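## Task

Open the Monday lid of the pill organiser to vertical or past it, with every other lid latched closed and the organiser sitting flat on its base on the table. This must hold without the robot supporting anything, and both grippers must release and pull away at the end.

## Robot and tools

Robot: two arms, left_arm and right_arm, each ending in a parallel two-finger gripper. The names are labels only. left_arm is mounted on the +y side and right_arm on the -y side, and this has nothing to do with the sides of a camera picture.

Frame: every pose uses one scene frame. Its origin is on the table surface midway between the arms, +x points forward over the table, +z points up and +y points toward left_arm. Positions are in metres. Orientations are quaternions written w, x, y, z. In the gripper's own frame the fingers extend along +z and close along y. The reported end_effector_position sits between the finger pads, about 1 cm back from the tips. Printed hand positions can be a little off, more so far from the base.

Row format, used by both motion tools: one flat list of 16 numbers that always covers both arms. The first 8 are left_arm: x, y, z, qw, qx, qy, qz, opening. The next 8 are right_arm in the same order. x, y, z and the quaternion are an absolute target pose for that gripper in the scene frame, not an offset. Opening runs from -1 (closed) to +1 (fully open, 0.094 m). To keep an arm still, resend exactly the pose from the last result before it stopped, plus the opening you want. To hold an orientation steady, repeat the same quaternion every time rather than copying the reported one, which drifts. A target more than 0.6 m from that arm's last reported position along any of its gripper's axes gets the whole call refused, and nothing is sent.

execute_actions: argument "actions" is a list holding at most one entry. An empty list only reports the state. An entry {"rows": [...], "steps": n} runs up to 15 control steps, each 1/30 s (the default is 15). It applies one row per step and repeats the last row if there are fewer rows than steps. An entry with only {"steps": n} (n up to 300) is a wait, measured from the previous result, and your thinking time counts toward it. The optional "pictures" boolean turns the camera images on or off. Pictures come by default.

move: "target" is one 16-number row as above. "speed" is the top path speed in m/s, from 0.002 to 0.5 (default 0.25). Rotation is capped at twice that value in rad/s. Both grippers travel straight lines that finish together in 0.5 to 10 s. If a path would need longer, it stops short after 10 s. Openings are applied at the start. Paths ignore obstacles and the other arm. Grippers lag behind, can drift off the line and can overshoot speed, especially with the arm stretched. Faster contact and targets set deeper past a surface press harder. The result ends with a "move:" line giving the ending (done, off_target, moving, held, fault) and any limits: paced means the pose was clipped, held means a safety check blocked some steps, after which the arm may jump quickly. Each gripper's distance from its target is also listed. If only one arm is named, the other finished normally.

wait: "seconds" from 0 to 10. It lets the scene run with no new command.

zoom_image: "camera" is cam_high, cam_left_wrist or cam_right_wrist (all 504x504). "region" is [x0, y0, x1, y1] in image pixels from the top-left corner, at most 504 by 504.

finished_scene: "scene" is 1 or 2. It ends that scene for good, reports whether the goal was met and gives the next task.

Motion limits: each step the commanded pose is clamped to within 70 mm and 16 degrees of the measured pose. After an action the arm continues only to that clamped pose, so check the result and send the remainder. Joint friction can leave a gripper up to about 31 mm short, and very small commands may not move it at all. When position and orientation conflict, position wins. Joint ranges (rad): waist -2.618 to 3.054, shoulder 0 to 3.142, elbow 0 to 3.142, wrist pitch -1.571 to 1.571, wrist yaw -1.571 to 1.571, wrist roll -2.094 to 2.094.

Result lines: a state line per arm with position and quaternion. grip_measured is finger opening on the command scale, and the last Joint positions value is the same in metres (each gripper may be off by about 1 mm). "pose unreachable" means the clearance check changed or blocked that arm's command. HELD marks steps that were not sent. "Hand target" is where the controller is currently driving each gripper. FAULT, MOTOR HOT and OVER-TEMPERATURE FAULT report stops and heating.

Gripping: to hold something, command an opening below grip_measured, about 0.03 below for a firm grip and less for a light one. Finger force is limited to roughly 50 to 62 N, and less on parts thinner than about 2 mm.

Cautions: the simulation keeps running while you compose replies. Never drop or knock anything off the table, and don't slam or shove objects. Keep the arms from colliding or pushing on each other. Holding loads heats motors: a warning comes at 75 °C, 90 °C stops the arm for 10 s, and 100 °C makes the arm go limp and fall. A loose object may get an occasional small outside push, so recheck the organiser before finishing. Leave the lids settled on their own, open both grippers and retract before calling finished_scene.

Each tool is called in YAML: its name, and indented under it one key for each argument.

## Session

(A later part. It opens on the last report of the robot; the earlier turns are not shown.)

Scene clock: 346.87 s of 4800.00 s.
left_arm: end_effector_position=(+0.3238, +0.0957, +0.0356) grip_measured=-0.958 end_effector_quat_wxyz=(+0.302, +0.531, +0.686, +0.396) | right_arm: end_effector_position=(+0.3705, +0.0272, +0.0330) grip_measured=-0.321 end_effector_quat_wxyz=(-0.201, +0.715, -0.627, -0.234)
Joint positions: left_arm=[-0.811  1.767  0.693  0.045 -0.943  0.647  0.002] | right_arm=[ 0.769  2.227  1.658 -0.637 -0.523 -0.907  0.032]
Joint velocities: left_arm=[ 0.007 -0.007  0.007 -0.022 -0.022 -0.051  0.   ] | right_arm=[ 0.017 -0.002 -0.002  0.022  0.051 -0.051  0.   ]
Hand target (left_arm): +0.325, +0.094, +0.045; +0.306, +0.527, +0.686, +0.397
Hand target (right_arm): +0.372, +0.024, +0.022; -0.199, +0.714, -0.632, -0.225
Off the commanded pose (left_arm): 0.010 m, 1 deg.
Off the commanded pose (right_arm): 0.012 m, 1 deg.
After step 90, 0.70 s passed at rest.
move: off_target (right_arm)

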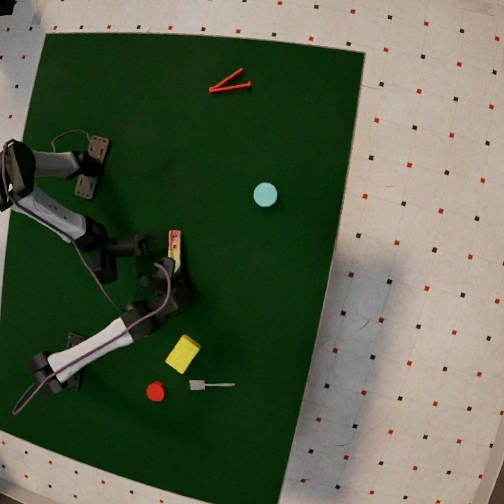

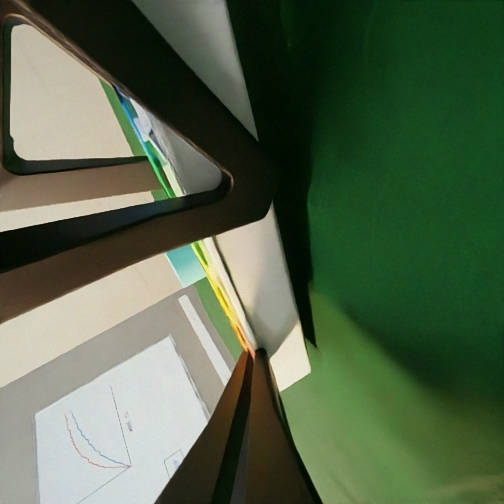

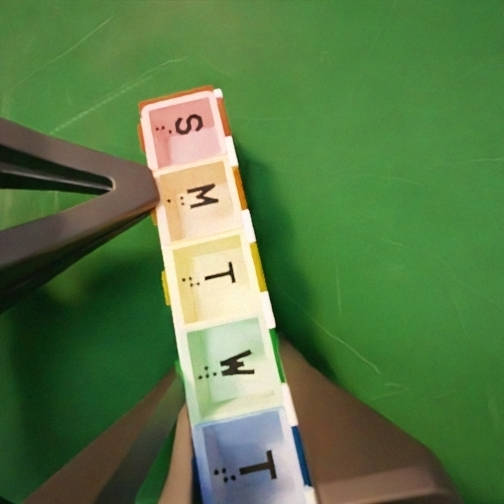

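move:
  target: [0.325,0.094,0.056,0.305,0.527,0.686,0.397,-0.99,0.372,0.022,0.012,0.199,-0.714,0.632,0.225,-0.37]
  speed: 0.01

Scene clock: 353.00 s of 4800.00 s.
left_arm: end_effector_position=(+0.3200, +0.0984, +0.0371) grip_measured=-0.958 end_effector_quat_wxyz=(+0.286, +0.543, +0.684, +0.395) | right_arm: end_effector_position=(+0.3671, +0.0305, +0.0303) grip_measured=-0.321 end_effector_quat_wxyz=(-0.208, +0.714, -0.620, -0.249)
Joint positions: left_arm=[-0.811  1.746  0.705 -0.026 -0.928  0.647  0.002] | right_arm=[ 0.769  2.227  1.631 -0.596 -0.555 -0.907  0.032]
Joint velocities: left_arm=[-0.007  0.002  0.012  0.022  0.022 -0.022  0.   ] | right_arm=[-0.002 -0.007 -0.027  0.037 -0.007  0.022 -0.   ]
Hand target (left_arm): +0.325, +0.094, +0.055; +0.305, +0.527, +0.686, +0.397
Hand target (right_arm): +0.372, +0.022, +0.012; -0.198, +0.714, -0.632, -0.226
Off the commanded pose (left_arm): 0.020 m, 3 deg.
Off the commanded pose (right_arm): 0.021 m, 3 deg.
After step 90, 0.73 s passed at rest.
move: off_target (left_arm, right_arm)

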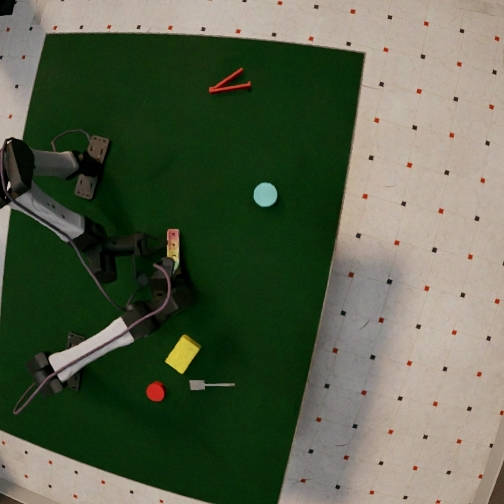

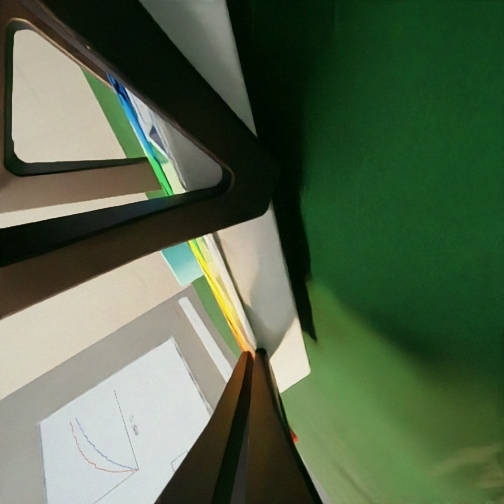

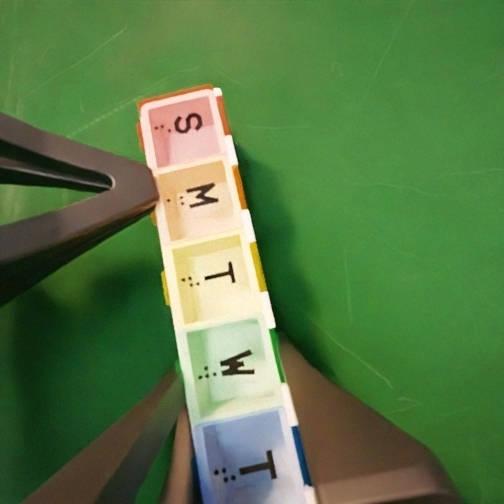

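move:
  target: [0.326,0.094,0.068,0.305,0.527,0.686,0.397,-0.99,0.374,0.020,0.004,0.199,-0.714,0.632,0.225,-0.37]
  speed: 0.01

Scene clock: 369.03 s of 4800.00 s.
left_arm: end_effector_position=(+0.3166, +0.1010, +0.0424) grip_measured=-0.958 end_effector_quat_wxyz=(+0.272, +0.553, +0.682, +0.393) | right_arm: end_effector_position=(+0.3647, +0.0344, +0.0318) grip_measured=-0.321 end_effector_quat_wxyz=(-0.215, +0.716, -0.610, -0.262)
Joint positions: left_arm=[-0.811  1.715  0.719 -0.103 -0.916  0.647  0.002] | right_arm=[ 0.769  2.227  1.623 -0.576 -0.586 -0.915  0.032]
Joint velocities: left_arm=[-0.012  0.012  0.017 -0.007  0.051 -0.022 -0.001] | right_arm=[-0.002 -0.002 -0.002 -0.007  0.037  0.051  0.001]
Hand target (left_arm): +0.326, +0.095, +0.067; +0.305, +0.527, +0.687, +0.397
Hand target (right_arm): +0.373, +0.019, +0.005; -0.198, +0.715, -0.631, -0.226
Off the commanded pose (left_arm): 0.028 m, 5 deg.
Off the commanded pose (right_arm): 0.033 m, 5 deg.
After step 90, 9.60 s passed at rest.
move: off_target (left_arm, right_arm)

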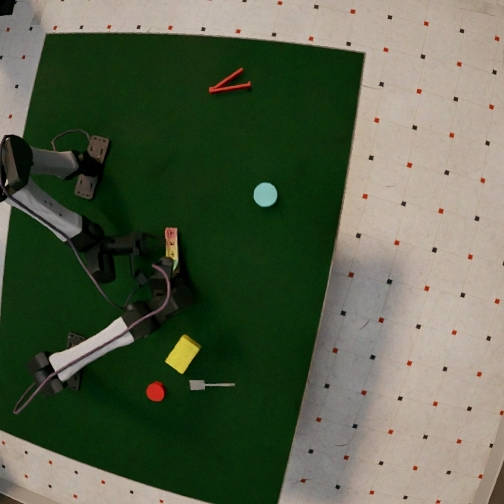

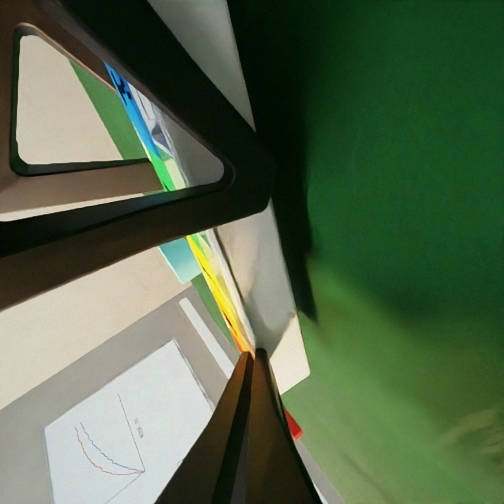

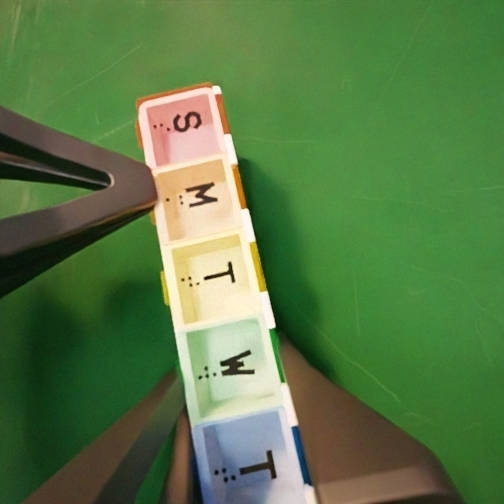

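zoom_image:
  camera: "cam_right_wrist"
  region: [90,130,270,310]

zoom_image:
  camera: "cam_left_wrist"
  region: [170,230,350,410]

Region (90, 130, 270, 310) of cam_right_wrist's 504x504 image, scaled by 2.800, with more detail than that image has.

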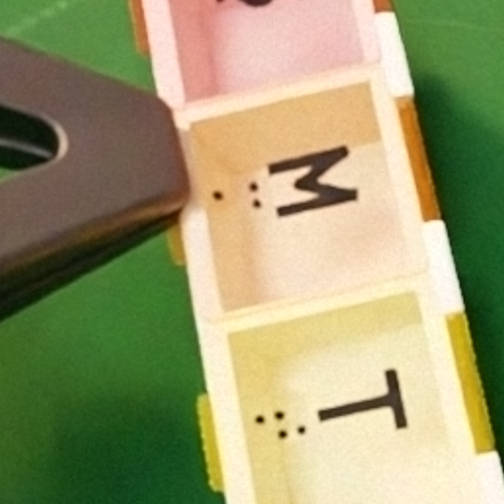

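Region (170, 230, 350, 410) of cam_left_wrist's 504x504 image, scaled by 2.800, with more detail than that image has.

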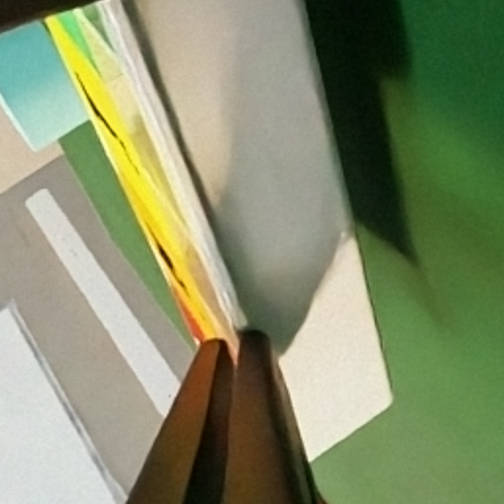

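move:
  target: [0.324,0.096,0.022,0.305,0.527,0.686,0.397,-0.99,0.372,0.024,0.03,0.199,-0.714,0.632,0.225,-0.37]
  speed: 0.03

move:
  target: [0.324,0.096,0.022,0.305,0.527,0.686,0.397,-0.99,0.373,0.024,0.032,0.199,-0.714,0.632,0.225,0.2]
  speed: 0.03

move:
  target: [0.324,0.096,0.022,0.305,0.527,0.686,0.397,-0.99,0.375,0.02,0.10,0.199,-0.714,0.632,0.225,0.2]
  speed: 0.12

move:
  target: [0.324,0.096,0.022,0.305,0.527,0.686,0.397,-0.99,0.37,0.055,0.10,0.1245,-0.2981,0.9455,0.0392,-1]
  speed: 0.2

Scene clock: 401.83 s of 4800.00 s.
left_arm: end_effector_position=(+0.3247, +0.0948, +0.0304) grip_measured=-0.959 end_effector_quat_wxyz=(+0.303, +0.529, +0.686, +0.397) | right_arm: end_effector_position=(+0.3710, +0.0270, +0.0265) grip_measured=-0.321 end_effector_quat_wxyz=(-0.207, +0.717, -0.624, -0.231)
Joint positions: left_arm=[-0.811  1.791  0.689  0.075 -0.945  0.647  0.002] | right_arm=[ 0.769  2.227  1.629 -0.595 -0.52  -0.912  0.032]
Joint velocities: left_arm=[ 0.007 -0.012 -0.017  0.007 -0.081 -0.007  0.   ] | right_arm=[-0.002  0.007 -0.012  0.007 -0.022 -0.066 -0.001]
Hand target (left_arm): +0.324, +0.096, +0.022; +0.304, +0.527, +0.686, +0.397
Hand target (right_arm): +0.372, +0.024, +0.030; -0.200, +0.714, -0.632, -0.225
Off the commanded pose (left_arm): 0.009 m, 0 deg.
Off the commanded pose (right_arm): 0.005 m, 2 deg.
After step 90, 28.00 s passed at rest.
move: done

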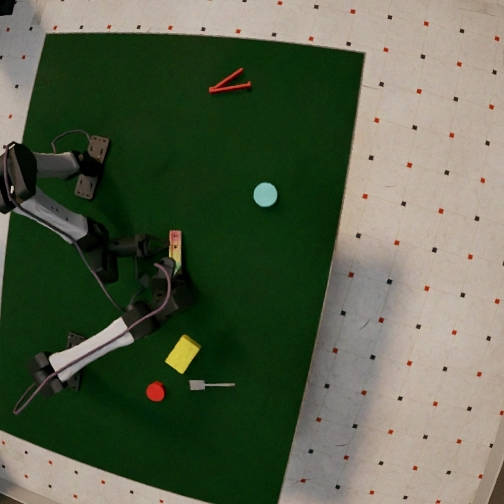

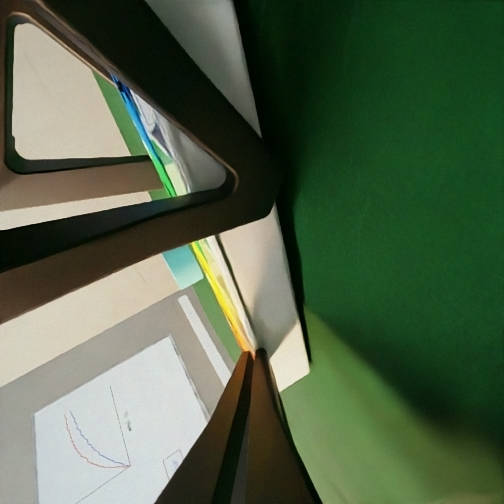

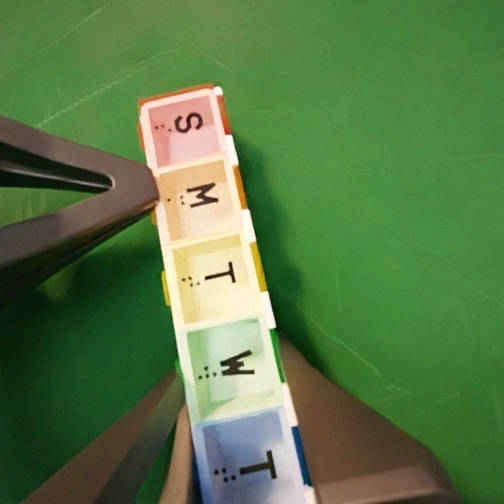

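Scene clock: 402.57 s of 4800.00 s.
left_arm: end_effector_position=(+0.3271, +0.0915, +0.0329) grip_measured=-0.959 end_effector_quat_wxyz=(+0.315, +0.523, +0.688, +0.393) | right_arm: end_effector_position=(+0.3698, +0.0253, +0.0267) grip_measured=+0.198 end_effector_quat_wxyz=(-0.201, +0.717, -0.626, -0.231)
Joint positions: left_arm=[-0.811  1.791  0.689  0.103 -0.945  0.647  0.002] | right_arm=[ 0.769  2.227  1.635 -0.614 -0.516 -0.912  0.056]
Joint velocities: left_arm=[-0.022  0.007  0.007  0.007 -0.022 -0.007  0.   ] | right_arm=[-0.012 -0.007 -0.002 -0.051  0.051  0.007  0.001]
Hand target (left_arm): +0.324, +0.096, +0.022; +0.305, +0.527, +0.687, +0.397
Hand target (right_arm): +0.373, +0.024, +0.032; -0.199, +0.714, -0.632, -0.225
Off the commanded pose (left_arm): 0.012 m, 1 deg.
Off the commanded pose (right_arm): 0.006 m, 1 deg.
move: off_target (left_arm)

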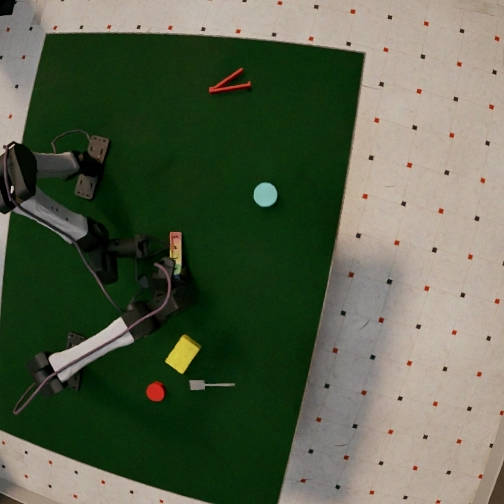

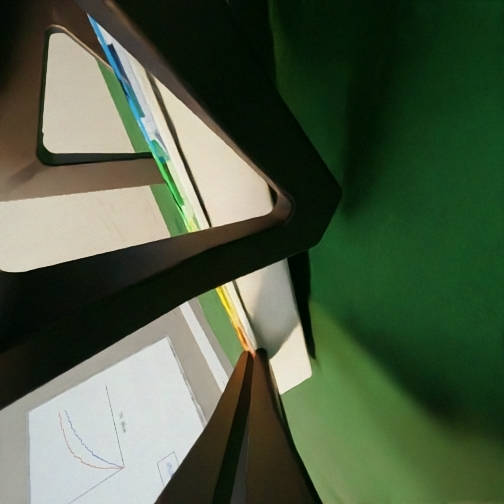

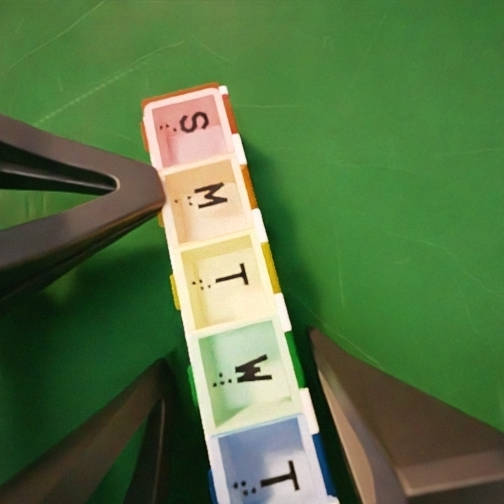

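Scene clock: 403.80 s of 4800.00 s.
left_arm: end_effector_position=(+0.3272, +0.0914, +0.0331) grip_measured=-0.959 end_effector_quat_wxyz=(+0.315, +0.522, +0.688, +0.393) | right_arm: end_effector_position=(+0.3666, +0.0222, +0.0906) grip_measured=+0.198 end_effector_quat_wxyz=(-0.190, +0.716, -0.630, -0.231)
Joint positions: left_arm=[-0.811  1.791  0.689  0.104 -0.945  0.647  0.002] | right_arm=[ 0.769  2.165  1.802 -0.866 -0.514 -0.912  0.056]
Joint velocities: left_arm=[ 0.012 -0.017 -0.002 -0.066 -0.037 -0.007 -0.   ] | right_arm=[-0.007 -0.007  0.002 -0.037  0.022  0.066  0.   ]
Hand target (left_arm): +0.324, +0.096, +0.022; +0.305, +0.527, +0.687, +0.397
Hand target (right_arm): +0.374, +0.019, +0.100; -0.199, +0.714, -0.632, -0.225
Off the commanded pose (left_arm): 0.012 m, 1 deg.
Off the commanded pose (right_arm): 0.013 m, 1 deg.
move: off_target (left_arm, right_arm)

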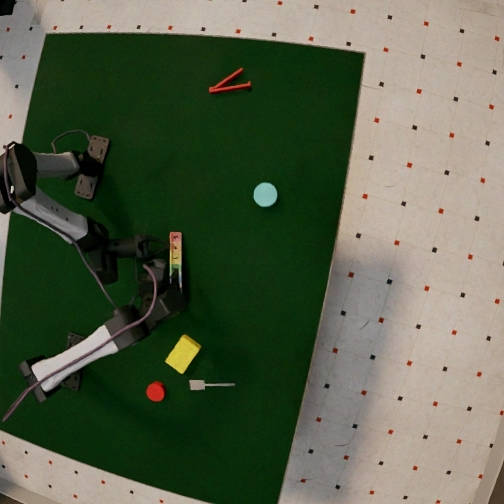

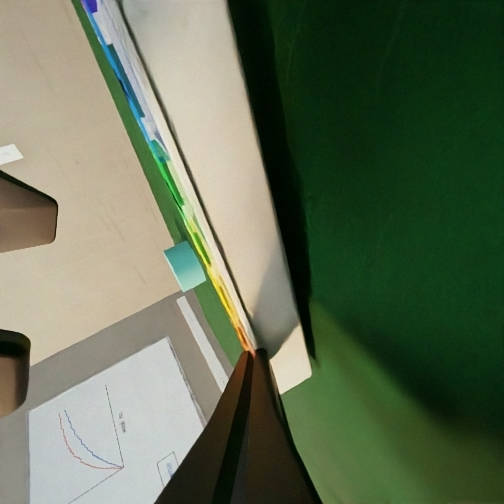

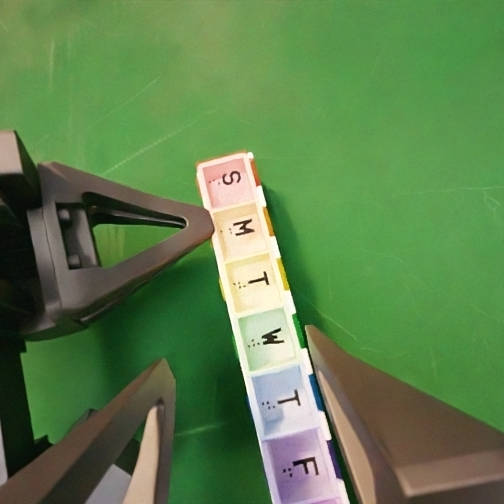

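Scene clock: 407.30 s of 4800.00 s.
left_arm: end_effector_position=(+0.3272, +0.0913, +0.0331) grip_measured=-0.959 end_effector_quat_wxyz=(+0.315, +0.522, +0.688, +0.393) | right_arm: end_effector_position=(+0.3707, +0.0540, +0.0977) grip_measured=-0.989 end_effector_quat_wxyz=(+0.125, -0.299, +0.945, +0.047)
Joint positions: left_arm=[-0.811  1.791  0.689  0.104 -0.945  0.647  0.002] | right_arm=[ 0.993  2.407  2.344 -1.248  0.066  0.298  0.001]
Joint velocities: left_arm=[-0.002 -0.007 -0.012 -0.095 -0.081 -0.022 -0.   ] | right_arm=[-0.007  0.007  0.012 -0.007 -0.022 -0.037  0.001]
Hand target (left_arm): +0.324, +0.096, +0.022; +0.305, +0.527, +0.687, +0.397
Hand target (right_arm): +0.369, +0.056, +0.101; +0.127, -0.297, +0.945, +0.045
Off the commanded pose (left_arm): 0.012 m, 1 deg.
Off the commanded pose (right_arm): 0.003 m, 1 deg.
move: off_target (left_arm)

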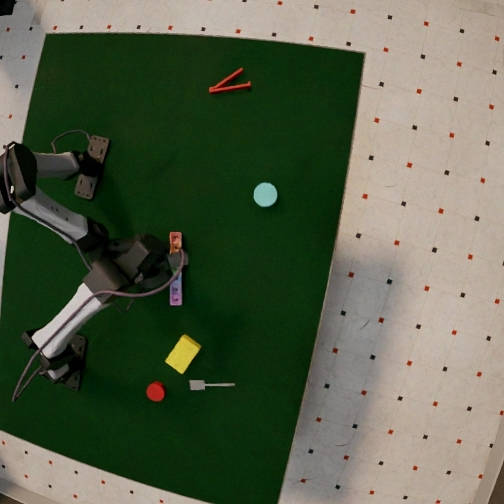

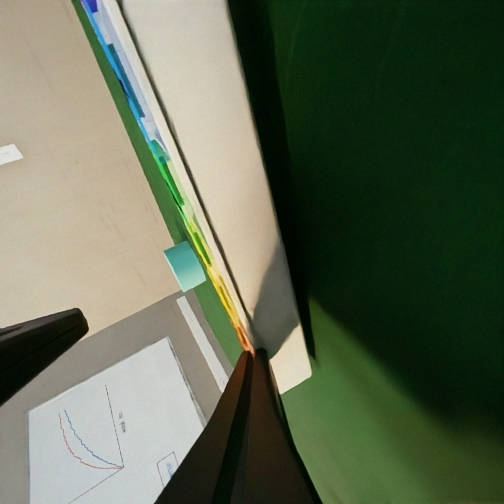

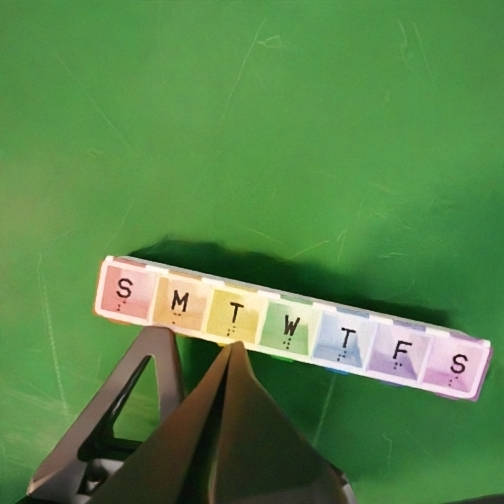

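move:
  target: [0.324,0.096,0.022,0.305,0.527,0.686,0.397,-0.99,0.37,0.056,0.056,0.1245,-0.2981,0.9455,0.0392,-1]
  speed: 0.06

Scene clock: 417.63 s of 4800.00 s.
left_arm: end_effector_position=(+0.3272, +0.0913, +0.0331) grip_measured=-0.959 end_effector_quat_wxyz=(+0.315, +0.522, +0.688, +0.393) | right_arm: end_effector_position=(+0.3721, +0.0541, +0.0613) grip_measured=-0.989 end_effector_quat_wxyz=(+0.122, -0.299, +0.946, +0.042)
Joint positions: left_arm=[-0.811  1.791  0.689  0.104 -0.945  0.647  0.002] | right_arm=[ 0.993  2.407  2.202 -1.118  0.072  0.299  0.001]
Joint velocities: left_arm=[-0.002  0.007 -0.007 -0.037 -0.022 -0.007 -0.001] | right_arm=[-0.007  0.007 -0.002 -0.051 -0.051 -0.022  0.001]
Hand target (left_arm): +0.324, +0.096, +0.022; +0.305, +0.527, +0.687, +0.397
Hand target (right_arm): +0.370, +0.057, +0.056; +0.124, -0.298, +0.946, +0.039
Off the commanded pose (left_arm): 0.012 m, 1 deg.
Off the commanded pose (right_arm): 0.006 m, 0 deg.
After step 90, 6.17 s passed at rest.
move: off_target (left_arm)

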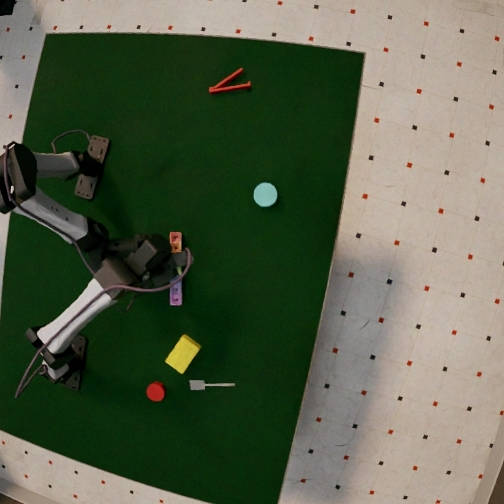

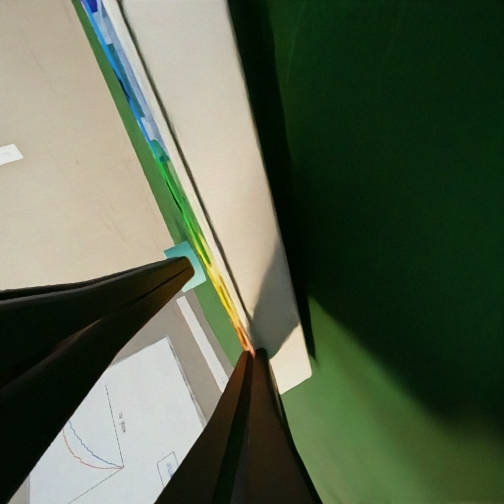

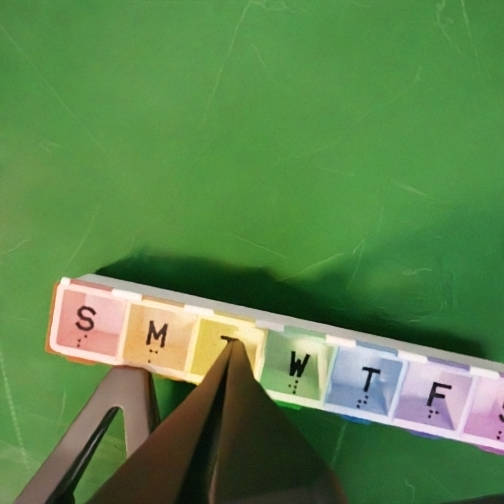

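move:
  target: [0.324,0.096,0.022,0.305,0.527,0.686,0.397,-0.99,0.362,0.055,0.054,0.1245,-0.2981,0.9455,0.0392,-1]
  speed: 0.03

move:
  target: [0.324,0.096,0.022,0.305,0.527,0.686,0.397,-0.99,0.363,0.055,0.03,0.1245,-0.2981,0.9455,0.0392,-1]
  speed: 0.02

Scene clock: 423.90 s of 4800.00 s.
left_arm: end_effector_position=(+0.3270, +0.0908, +0.0326) grip_measured=-0.960 end_effector_quat_wxyz=(+0.315, +0.524, +0.688, +0.391) | right_arm: end_effector_position=(+0.3696, +0.0520, +0.0541) grip_measured=-0.989 end_effector_quat_wxyz=(+0.124, -0.295, +0.947, +0.038)
Joint positions: left_arm=[-0.811  1.791  0.689  0.104 -0.94   0.648  0.002] | right_arm=[ 0.998  2.389  2.141 -1.076  0.083  0.31   0.001]
Joint velocities: left_arm=[ 0.002  0.007  0.007 -0.125 -0.022 -0.081 -0.001] | right_arm=[-0.017 -0.002 -0.012 -0.007 -0.007 -0.007 -0.   ]
Hand target (left_arm): +0.324, +0.096, +0.022; +0.305, +0.527, +0.687, +0.397
Hand target (right_arm): +0.362, +0.055, +0.054; +0.124, -0.298, +0.946, +0.039
Off the commanded pose (left_arm): 0.012 m, 1 deg.
Off the commanded pose (right_arm): 0.008 m, 0 deg.
After step 90, 2.57 s passed at rest.
move: off_target (left_arm)

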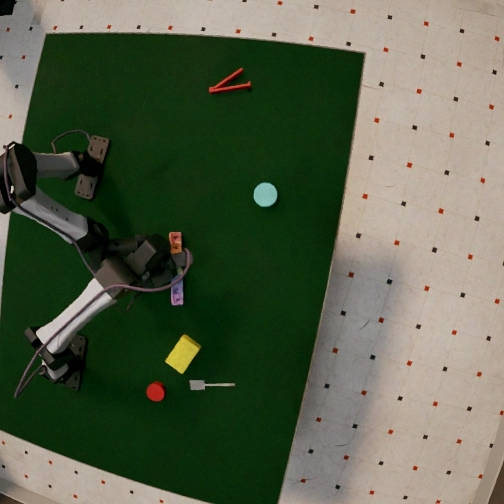

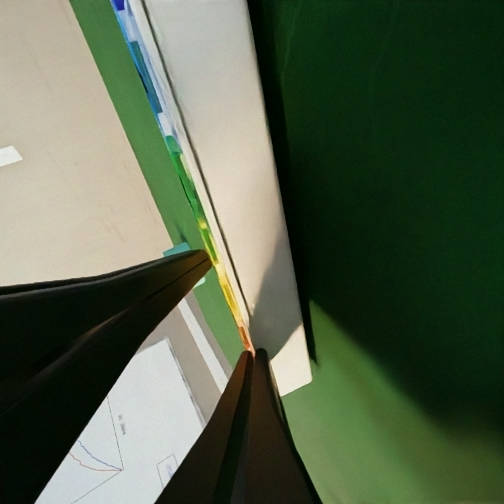

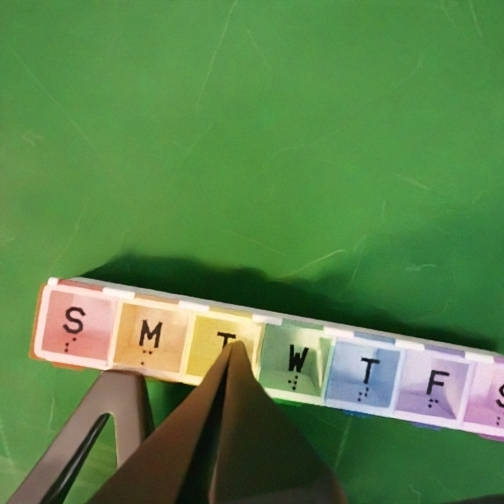

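Scene clock: 425.40 s of 4800.00 s.
left_arm: end_effector_position=(+0.3269, +0.0907, +0.0323) grip_measured=-0.960 end_effector_quat_wxyz=(+0.314, +0.525, +0.688, +0.391) | right_arm: end_effector_position=(+0.3750, +0.0572, +0.0512) grip_measured=-0.989 end_effector_quat_wxyz=(+0.146, -0.293, +0.944, +0.049)
Joint positions: left_arm=[-0.811  1.791  0.689  0.103 -0.939  0.649  0.002] | right_arm=[ 0.998  2.369  2.081 -0.988  0.09   0.31   0.001]
Joint velocities: left_arm=[-0.007 -0.012 -0.007  0.051  0.007  0.11  -0.   ] | right_arm=[ 0.012 -0.007 -0.012  0.081  0.022 -0.022 -0.001]
Hand target (left_arm): +0.324, +0.096, +0.022; +0.305, +0.527, +0.687, +0.397
Hand target (right_arm): +0.363, +0.055, +0.030; +0.124, -0.298, +0.946, +0.039
Off the commanded pose (left_arm): 0.012 m, 1 deg.
Off the commanded pose (right_arm): 0.024 m, 3 deg.
move: off_target (left_arm, right_arm)

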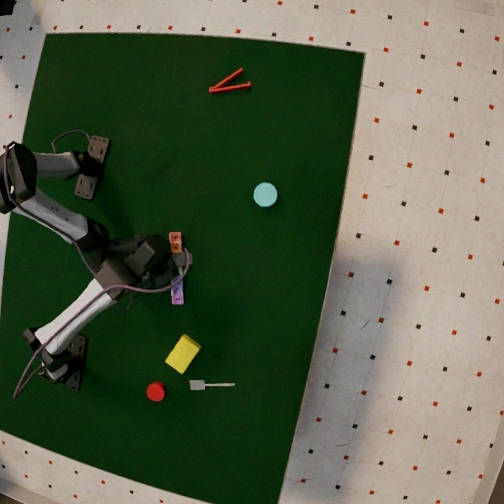

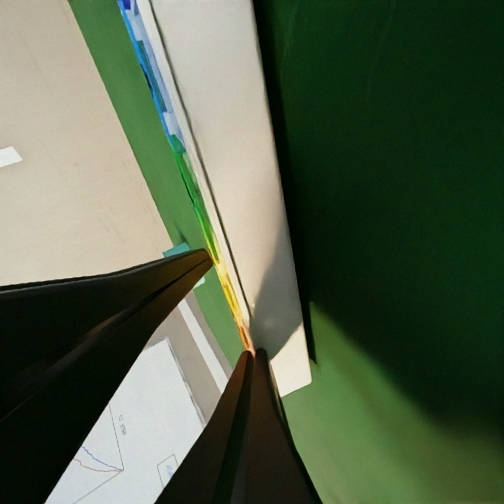

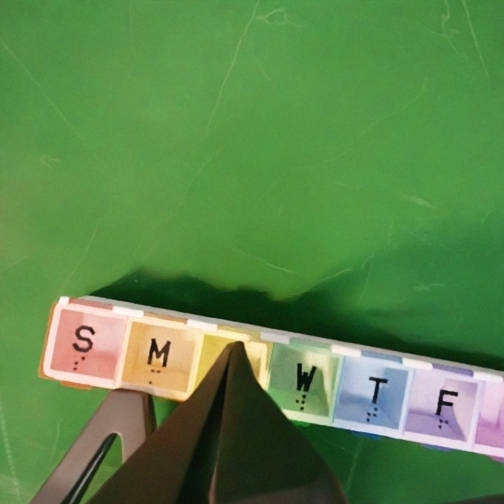

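move:
  target: [0.324,0.096,0.022,0.305,0.527,0.686,0.397,-0.99,0.354,0.052,0.062,0.1245,-0.2981,0.9455,0.0392,-1]
  speed: 0.03

move:
  target: [0.324,0.096,0.022,0.305,0.527,0.686,0.397,-0.99,0.352,0.05,0.036,0.1245,-0.2981,0.9455,0.0392,-1]
  speed: 0.02

Scene clock: 431.37 s of 4800.00 s.
left_arm: end_effector_position=(+0.3270, +0.0909, +0.0325) grip_measured=-0.960 end_effector_quat_wxyz=(+0.314, +0.525, +0.687, +0.392) | right_arm: end_effector_position=(+0.3712, +0.0551, +0.0548) grip_measured=-0.989 end_effector_quat_wxyz=(+0.143, -0.287, +0.946, +0.046)
Joint positions: left_arm=[-0.811  1.791  0.689  0.103 -0.941  0.65   0.002] | right_arm=[ 1.003  2.359  2.08  -1.006  0.095  0.327  0.001]
Joint velocities: left_arm=[ 0.002  0.002  0.002  0.037  0.007 -0.081 -0.001] | right_arm=[-0.007 -0.012 -0.002 -0.11  -0.081 -0.022 -0.   ]
Hand target (left_arm): +0.324, +0.096, +0.022; +0.305, +0.527, +0.687, +0.397
Hand target (right_arm): +0.354, +0.052, +0.061; +0.125, -0.298, +0.945, +0.040
Off the commanded pose (left_arm): 0.012 m, 1 deg.
Off the commanded pose (right_arm): 0.019 m, 3 deg.
After step 90, 1.90 s passed at rest.
move: off_target (left_arm, right_arm)

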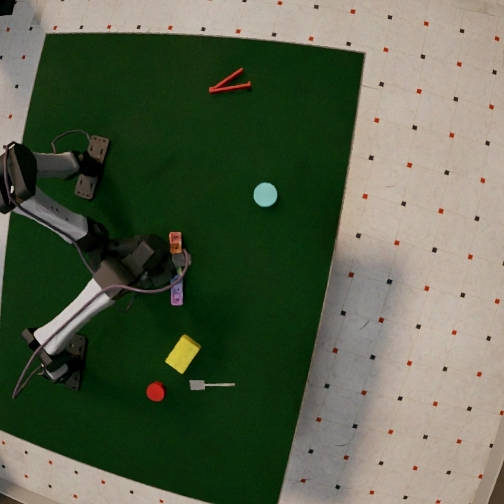

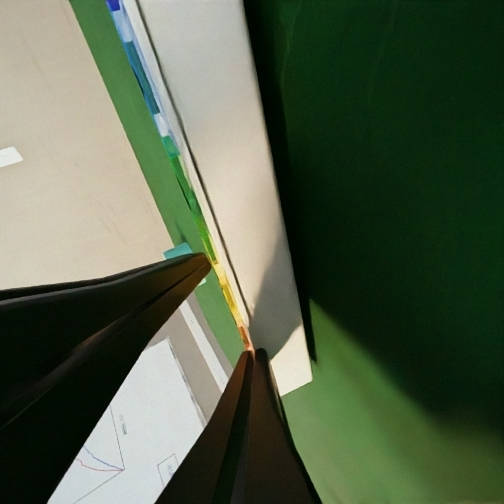

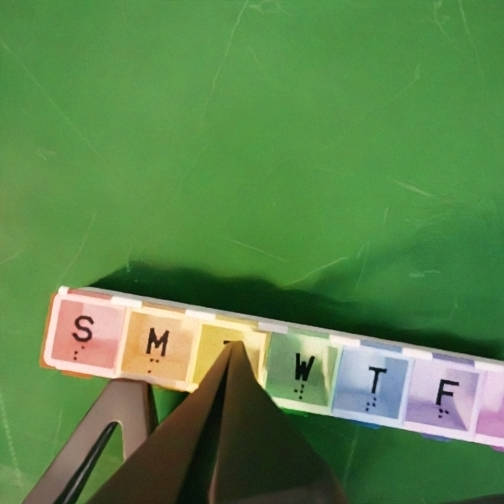

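Scene clock: 432.97 s of 4800.00 s.
left_arm: end_effector_position=(+0.3268, +0.0909, +0.0322) grip_measured=-0.960 end_effector_quat_wxyz=(+0.313, +0.526, +0.687, +0.392) | right_arm: end_effector_position=(+0.3731, +0.0572, +0.0522) grip_measured=-0.989 end_effector_quat_wxyz=(+0.157, -0.282, +0.945, +0.056)
Joint positions: left_arm=[-0.811  1.791  0.689  0.102 -0.939  0.652  0.002] | right_arm=[ 1.003  2.333  2.014 -0.931  0.096  0.334  0.001]
Joint velocities: left_arm=[ 0.012  0.017 -0.012 -0.037  0.022 -0.037  0.   ] | right_arm=[-0.012 -0.002 -0.017 -0.022  0.007  0.081  0.001]
Hand target (left_arm): +0.324, +0.096, +0.022; +0.305, +0.527, +0.687, +0.397
Hand target (right_arm): +0.353, +0.051, +0.036; +0.125, -0.298, +0.946, +0.039
Off the commanded pose (left_arm): 0.012 m, 1 deg.
Off the commanded pose (right_arm): 0.028 m, 5 deg.
move: off_target (left_arm, right_arm)

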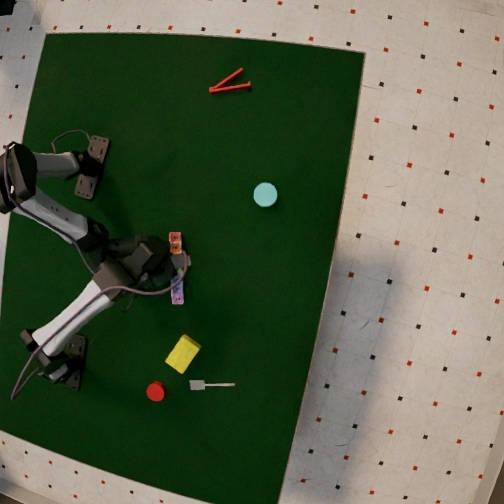

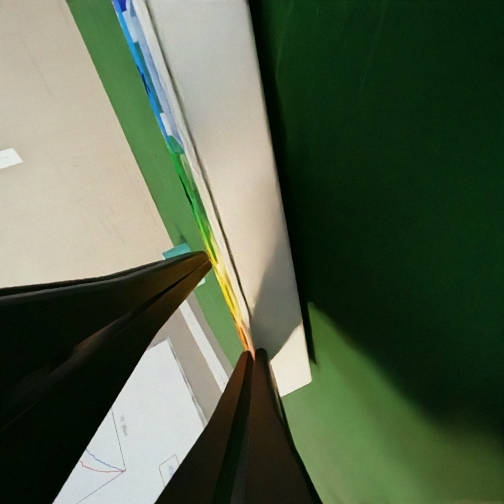

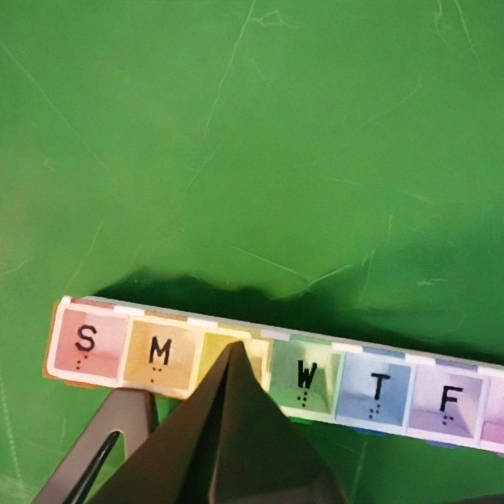

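move:
  target: [0.324,0.096,0.022,0.305,0.527,0.686,0.397,-0.99,0.36,0.053,0.078,0.1245,-0.2981,0.9455,0.0392,-1]
  speed: 0.05

move:
  target: [0.324,0.096,0.022,0.305,0.527,0.686,0.397,-0.99,0.352,0.051,0.058,0.1245,-0.2981,0.9455,0.0392,-1]
  speed: 0.03

Scene clock: 440.10 s of 4800.00 s.
left_arm: end_effector_position=(+0.3272, +0.0911, +0.0330) grip_measured=-0.961 end_effector_quat_wxyz=(+0.314, +0.524, +0.687, +0.393) | right_arm: end_effector_position=(+0.3656, +0.0475, +0.0750) grip_measured=-0.989 end_effector_quat_wxyz=(+0.129, -0.287, +0.949, +0.036)
Joint positions: left_arm=[-0.811  1.791  0.689  0.105 -0.944  0.652  0.002] | right_arm=[ 1.003  2.351  2.156 -1.124  0.094  0.33   0.001]
Joint velocities: left_arm=[-0.007  0.012  0.017 -0.037  0.007 -0.051 -0.   ] | right_arm=[-0.002 -0.002  0.017 -0.081  0.007  0.037 -0.001]
Hand target (left_arm): +0.324, +0.096, +0.022; +0.305, +0.527, +0.687, +0.397
Hand target (right_arm): +0.359, +0.053, +0.077; +0.125, -0.298, +0.945, +0.039
Off the commanded pose (left_arm): 0.012 m, 1 deg.
Off the commanded pose (right_arm): 0.008 m, 1 deg.
After step 90, 2.87 s passed at rest.
move: off_target (left_arm)

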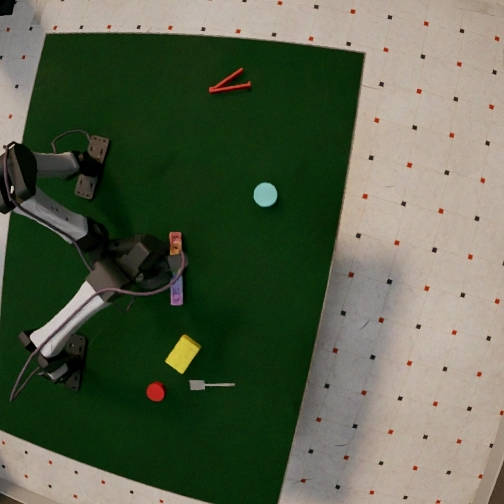

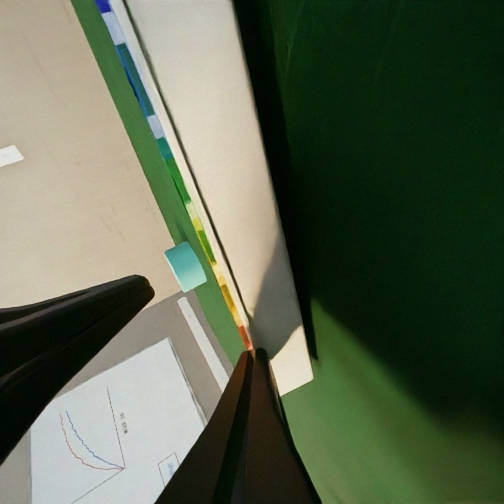

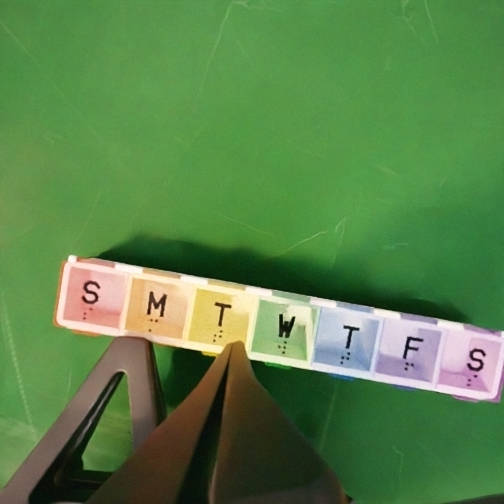

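Scene clock: 441.07 s of 4800.00 s.
left_arm: end_effector_position=(+0.3269, +0.0908, +0.0324) grip_measured=-0.961 end_effector_quat_wxyz=(+0.314, +0.525, +0.687, +0.392) | right_arm: end_effector_position=(+0.3685, +0.0509, +0.0658) grip_measured=-0.989 end_effector_quat_wxyz=(+0.141, -0.286, +0.947, +0.045)
Joint positions: left_arm=[-0.811  1.791  0.689  0.103 -0.94   0.652  0.002] | right_arm=[ 1.003  2.335  2.084 -1.037  0.095  0.33   0.001]
Joint velocities: left_arm=[-0.012 -0.007 -0.017 -0.095  0.022 -0.007 -0.001] | right_arm=[-0.007  0.007 -0.002  0.007  0.007 -0.066  0.001]
Hand target (left_arm): +0.324, +0.096, +0.022; +0.305, +0.527, +0.687, +0.397
Hand target (right_arm): +0.352, +0.051, +0.058; +0.124, -0.298, +0.946, +0.039
Off the commanded pose (left_arm): 0.012 m, 1 deg.
Off the commanded pose (right_arm): 0.018 m, 2 deg.
move: off_target (left_arm, right_arm)

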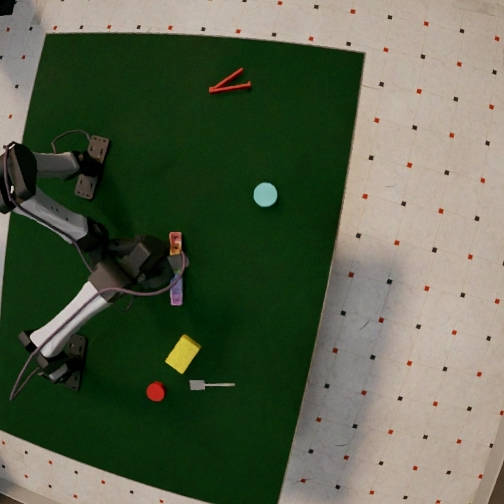

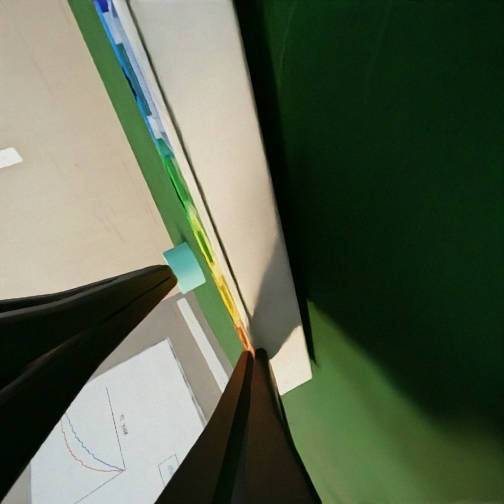

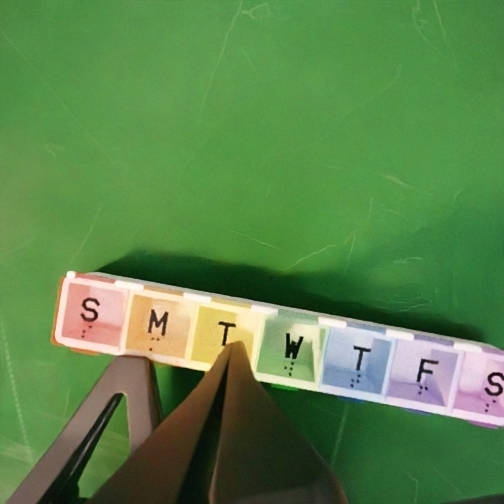

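move:
  target: [0.324,0.096,0.022,0.305,0.527,0.686,0.397,-0.99,0.39,0.03,0.12,0.1245,-0.2981,0.9455,0.0392,-1]
  speed: 0.1

move:
  target: [0.324,0.096,0.022,0.305,0.527,0.686,0.397,-0.99,0.375,0.045,0.09,-0.1511,0.2556,0.954,0.0405,-1]
  speed: 0.15

Scene clock: 466.33 s of 4800.00 s.
left_arm: end_effector_position=(+0.3273, +0.0910, +0.0331) grip_measured=-0.961 end_effector_quat_wxyz=(+0.315, +0.524, +0.687, +0.393) | right_arm: end_effector_position=(+0.3882, +0.0290, +0.1159) grip_measured=-0.989 end_effector_quat_wxyz=(+0.127, -0.295, +0.946, +0.035)
Joint positions: left_arm=[-0.811  1.791  0.689  0.106 -0.943  0.652  0.002] | right_arm=[ 0.941  2.392  2.392 -1.319  0.077  0.253  0.001]
Joint velocities: left_arm=[ 0.002  0.017 -0.002 -0.037 -0.007 -0.007  0.001] | right_arm=[-0.002  0.012  0.007  0.022  0.022 -0.037 -0.001]
Hand target (left_arm): +0.324, +0.096, +0.022; +0.305, +0.527, +0.687, +0.397
Hand target (right_arm): +0.389, +0.028, +0.120; +0.126, -0.298, +0.945, +0.038
Off the commanded pose (left_arm): 0.013 m, 1 deg.
Off the commanded pose (right_arm): 0.005 m, 1 deg.
After step 90, 21.00 s passed at rest.
move: off_target (left_arm)

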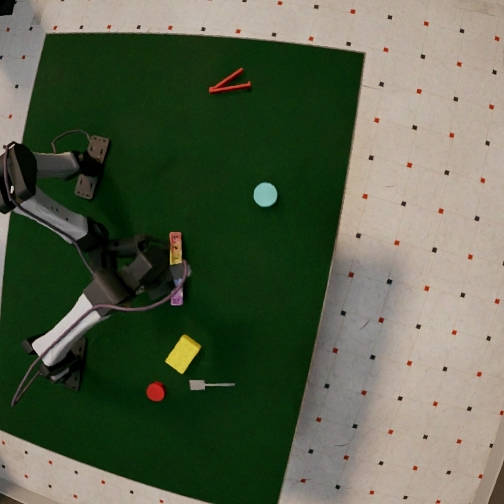

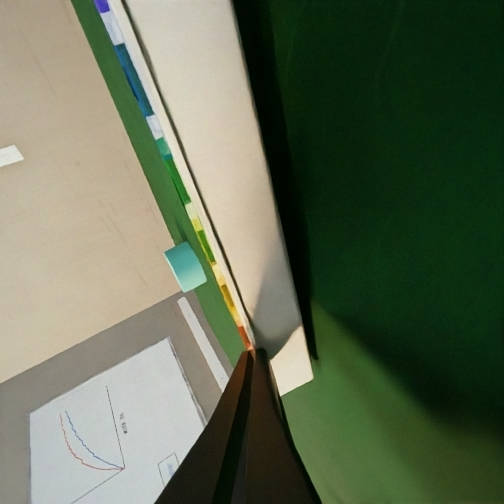

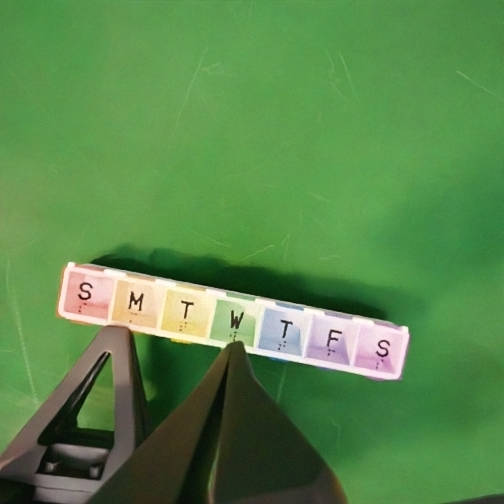

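Scene clock: 471.03 s of 4800.00 s.
left_arm: end_effector_position=(+0.3273, +0.0910, +0.0331) grip_measured=-0.961 end_effector_quat_wxyz=(+0.315, +0.524, +0.687, +0.393) | right_arm: end_effector_position=(+0.3727, +0.0459, +0.0843) grip_measured=-0.989 end_effector_quat_wxyz=(-0.099, +0.260, +0.953, +0.124)
Joint positions: left_arm=[-0.811  1.791  0.689  0.106 -0.943  0.652  0.002] | right_arm=[ 0.864  2.647  2.74  -1.541 -0.294  1.341  0.001]
Joint velocities: left_arm=[-0.002  0.002 -0.012  0.037  0.007  0.022  0.   ] | right_arm=[ 0.002  0.007 -0.002  0.022 -0.007 -0.022  0.   ]
Hand target (left_arm): +0.324, +0.096, +0.022; +0.305, +0.527, +0.687, +0.397
Hand target (right_arm): +0.375, +0.044, +0.088; -0.103, +0.269, +0.949, +0.128
Off the commanded pose (left_arm): 0.013 m, 1 deg.
Off the commanded pose (right_arm): 0.006 m, 11 deg.
joint sent to its limit (right arm) — the command would take joint 4 (wrist pitch) past its lower limit, so that joint was sent only as far as its limit.
move: off_target (left_arm, right_arm)

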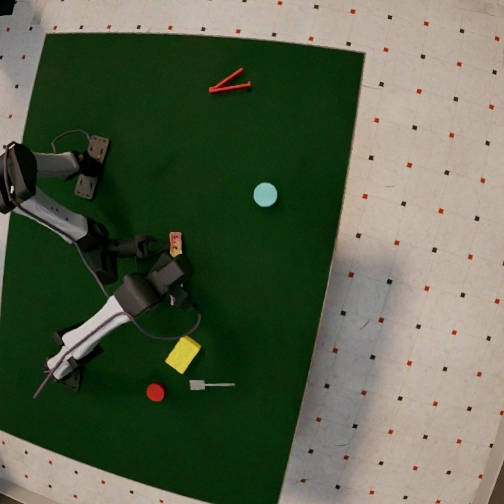

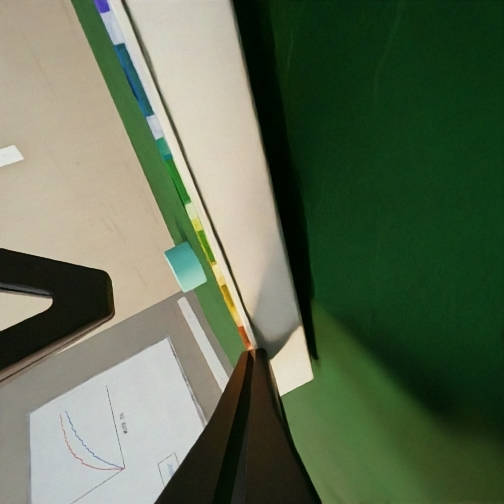

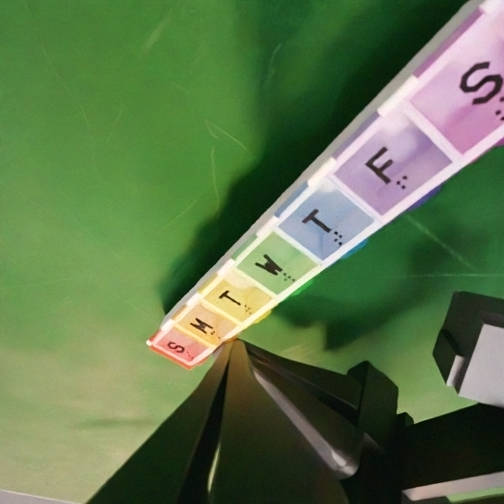

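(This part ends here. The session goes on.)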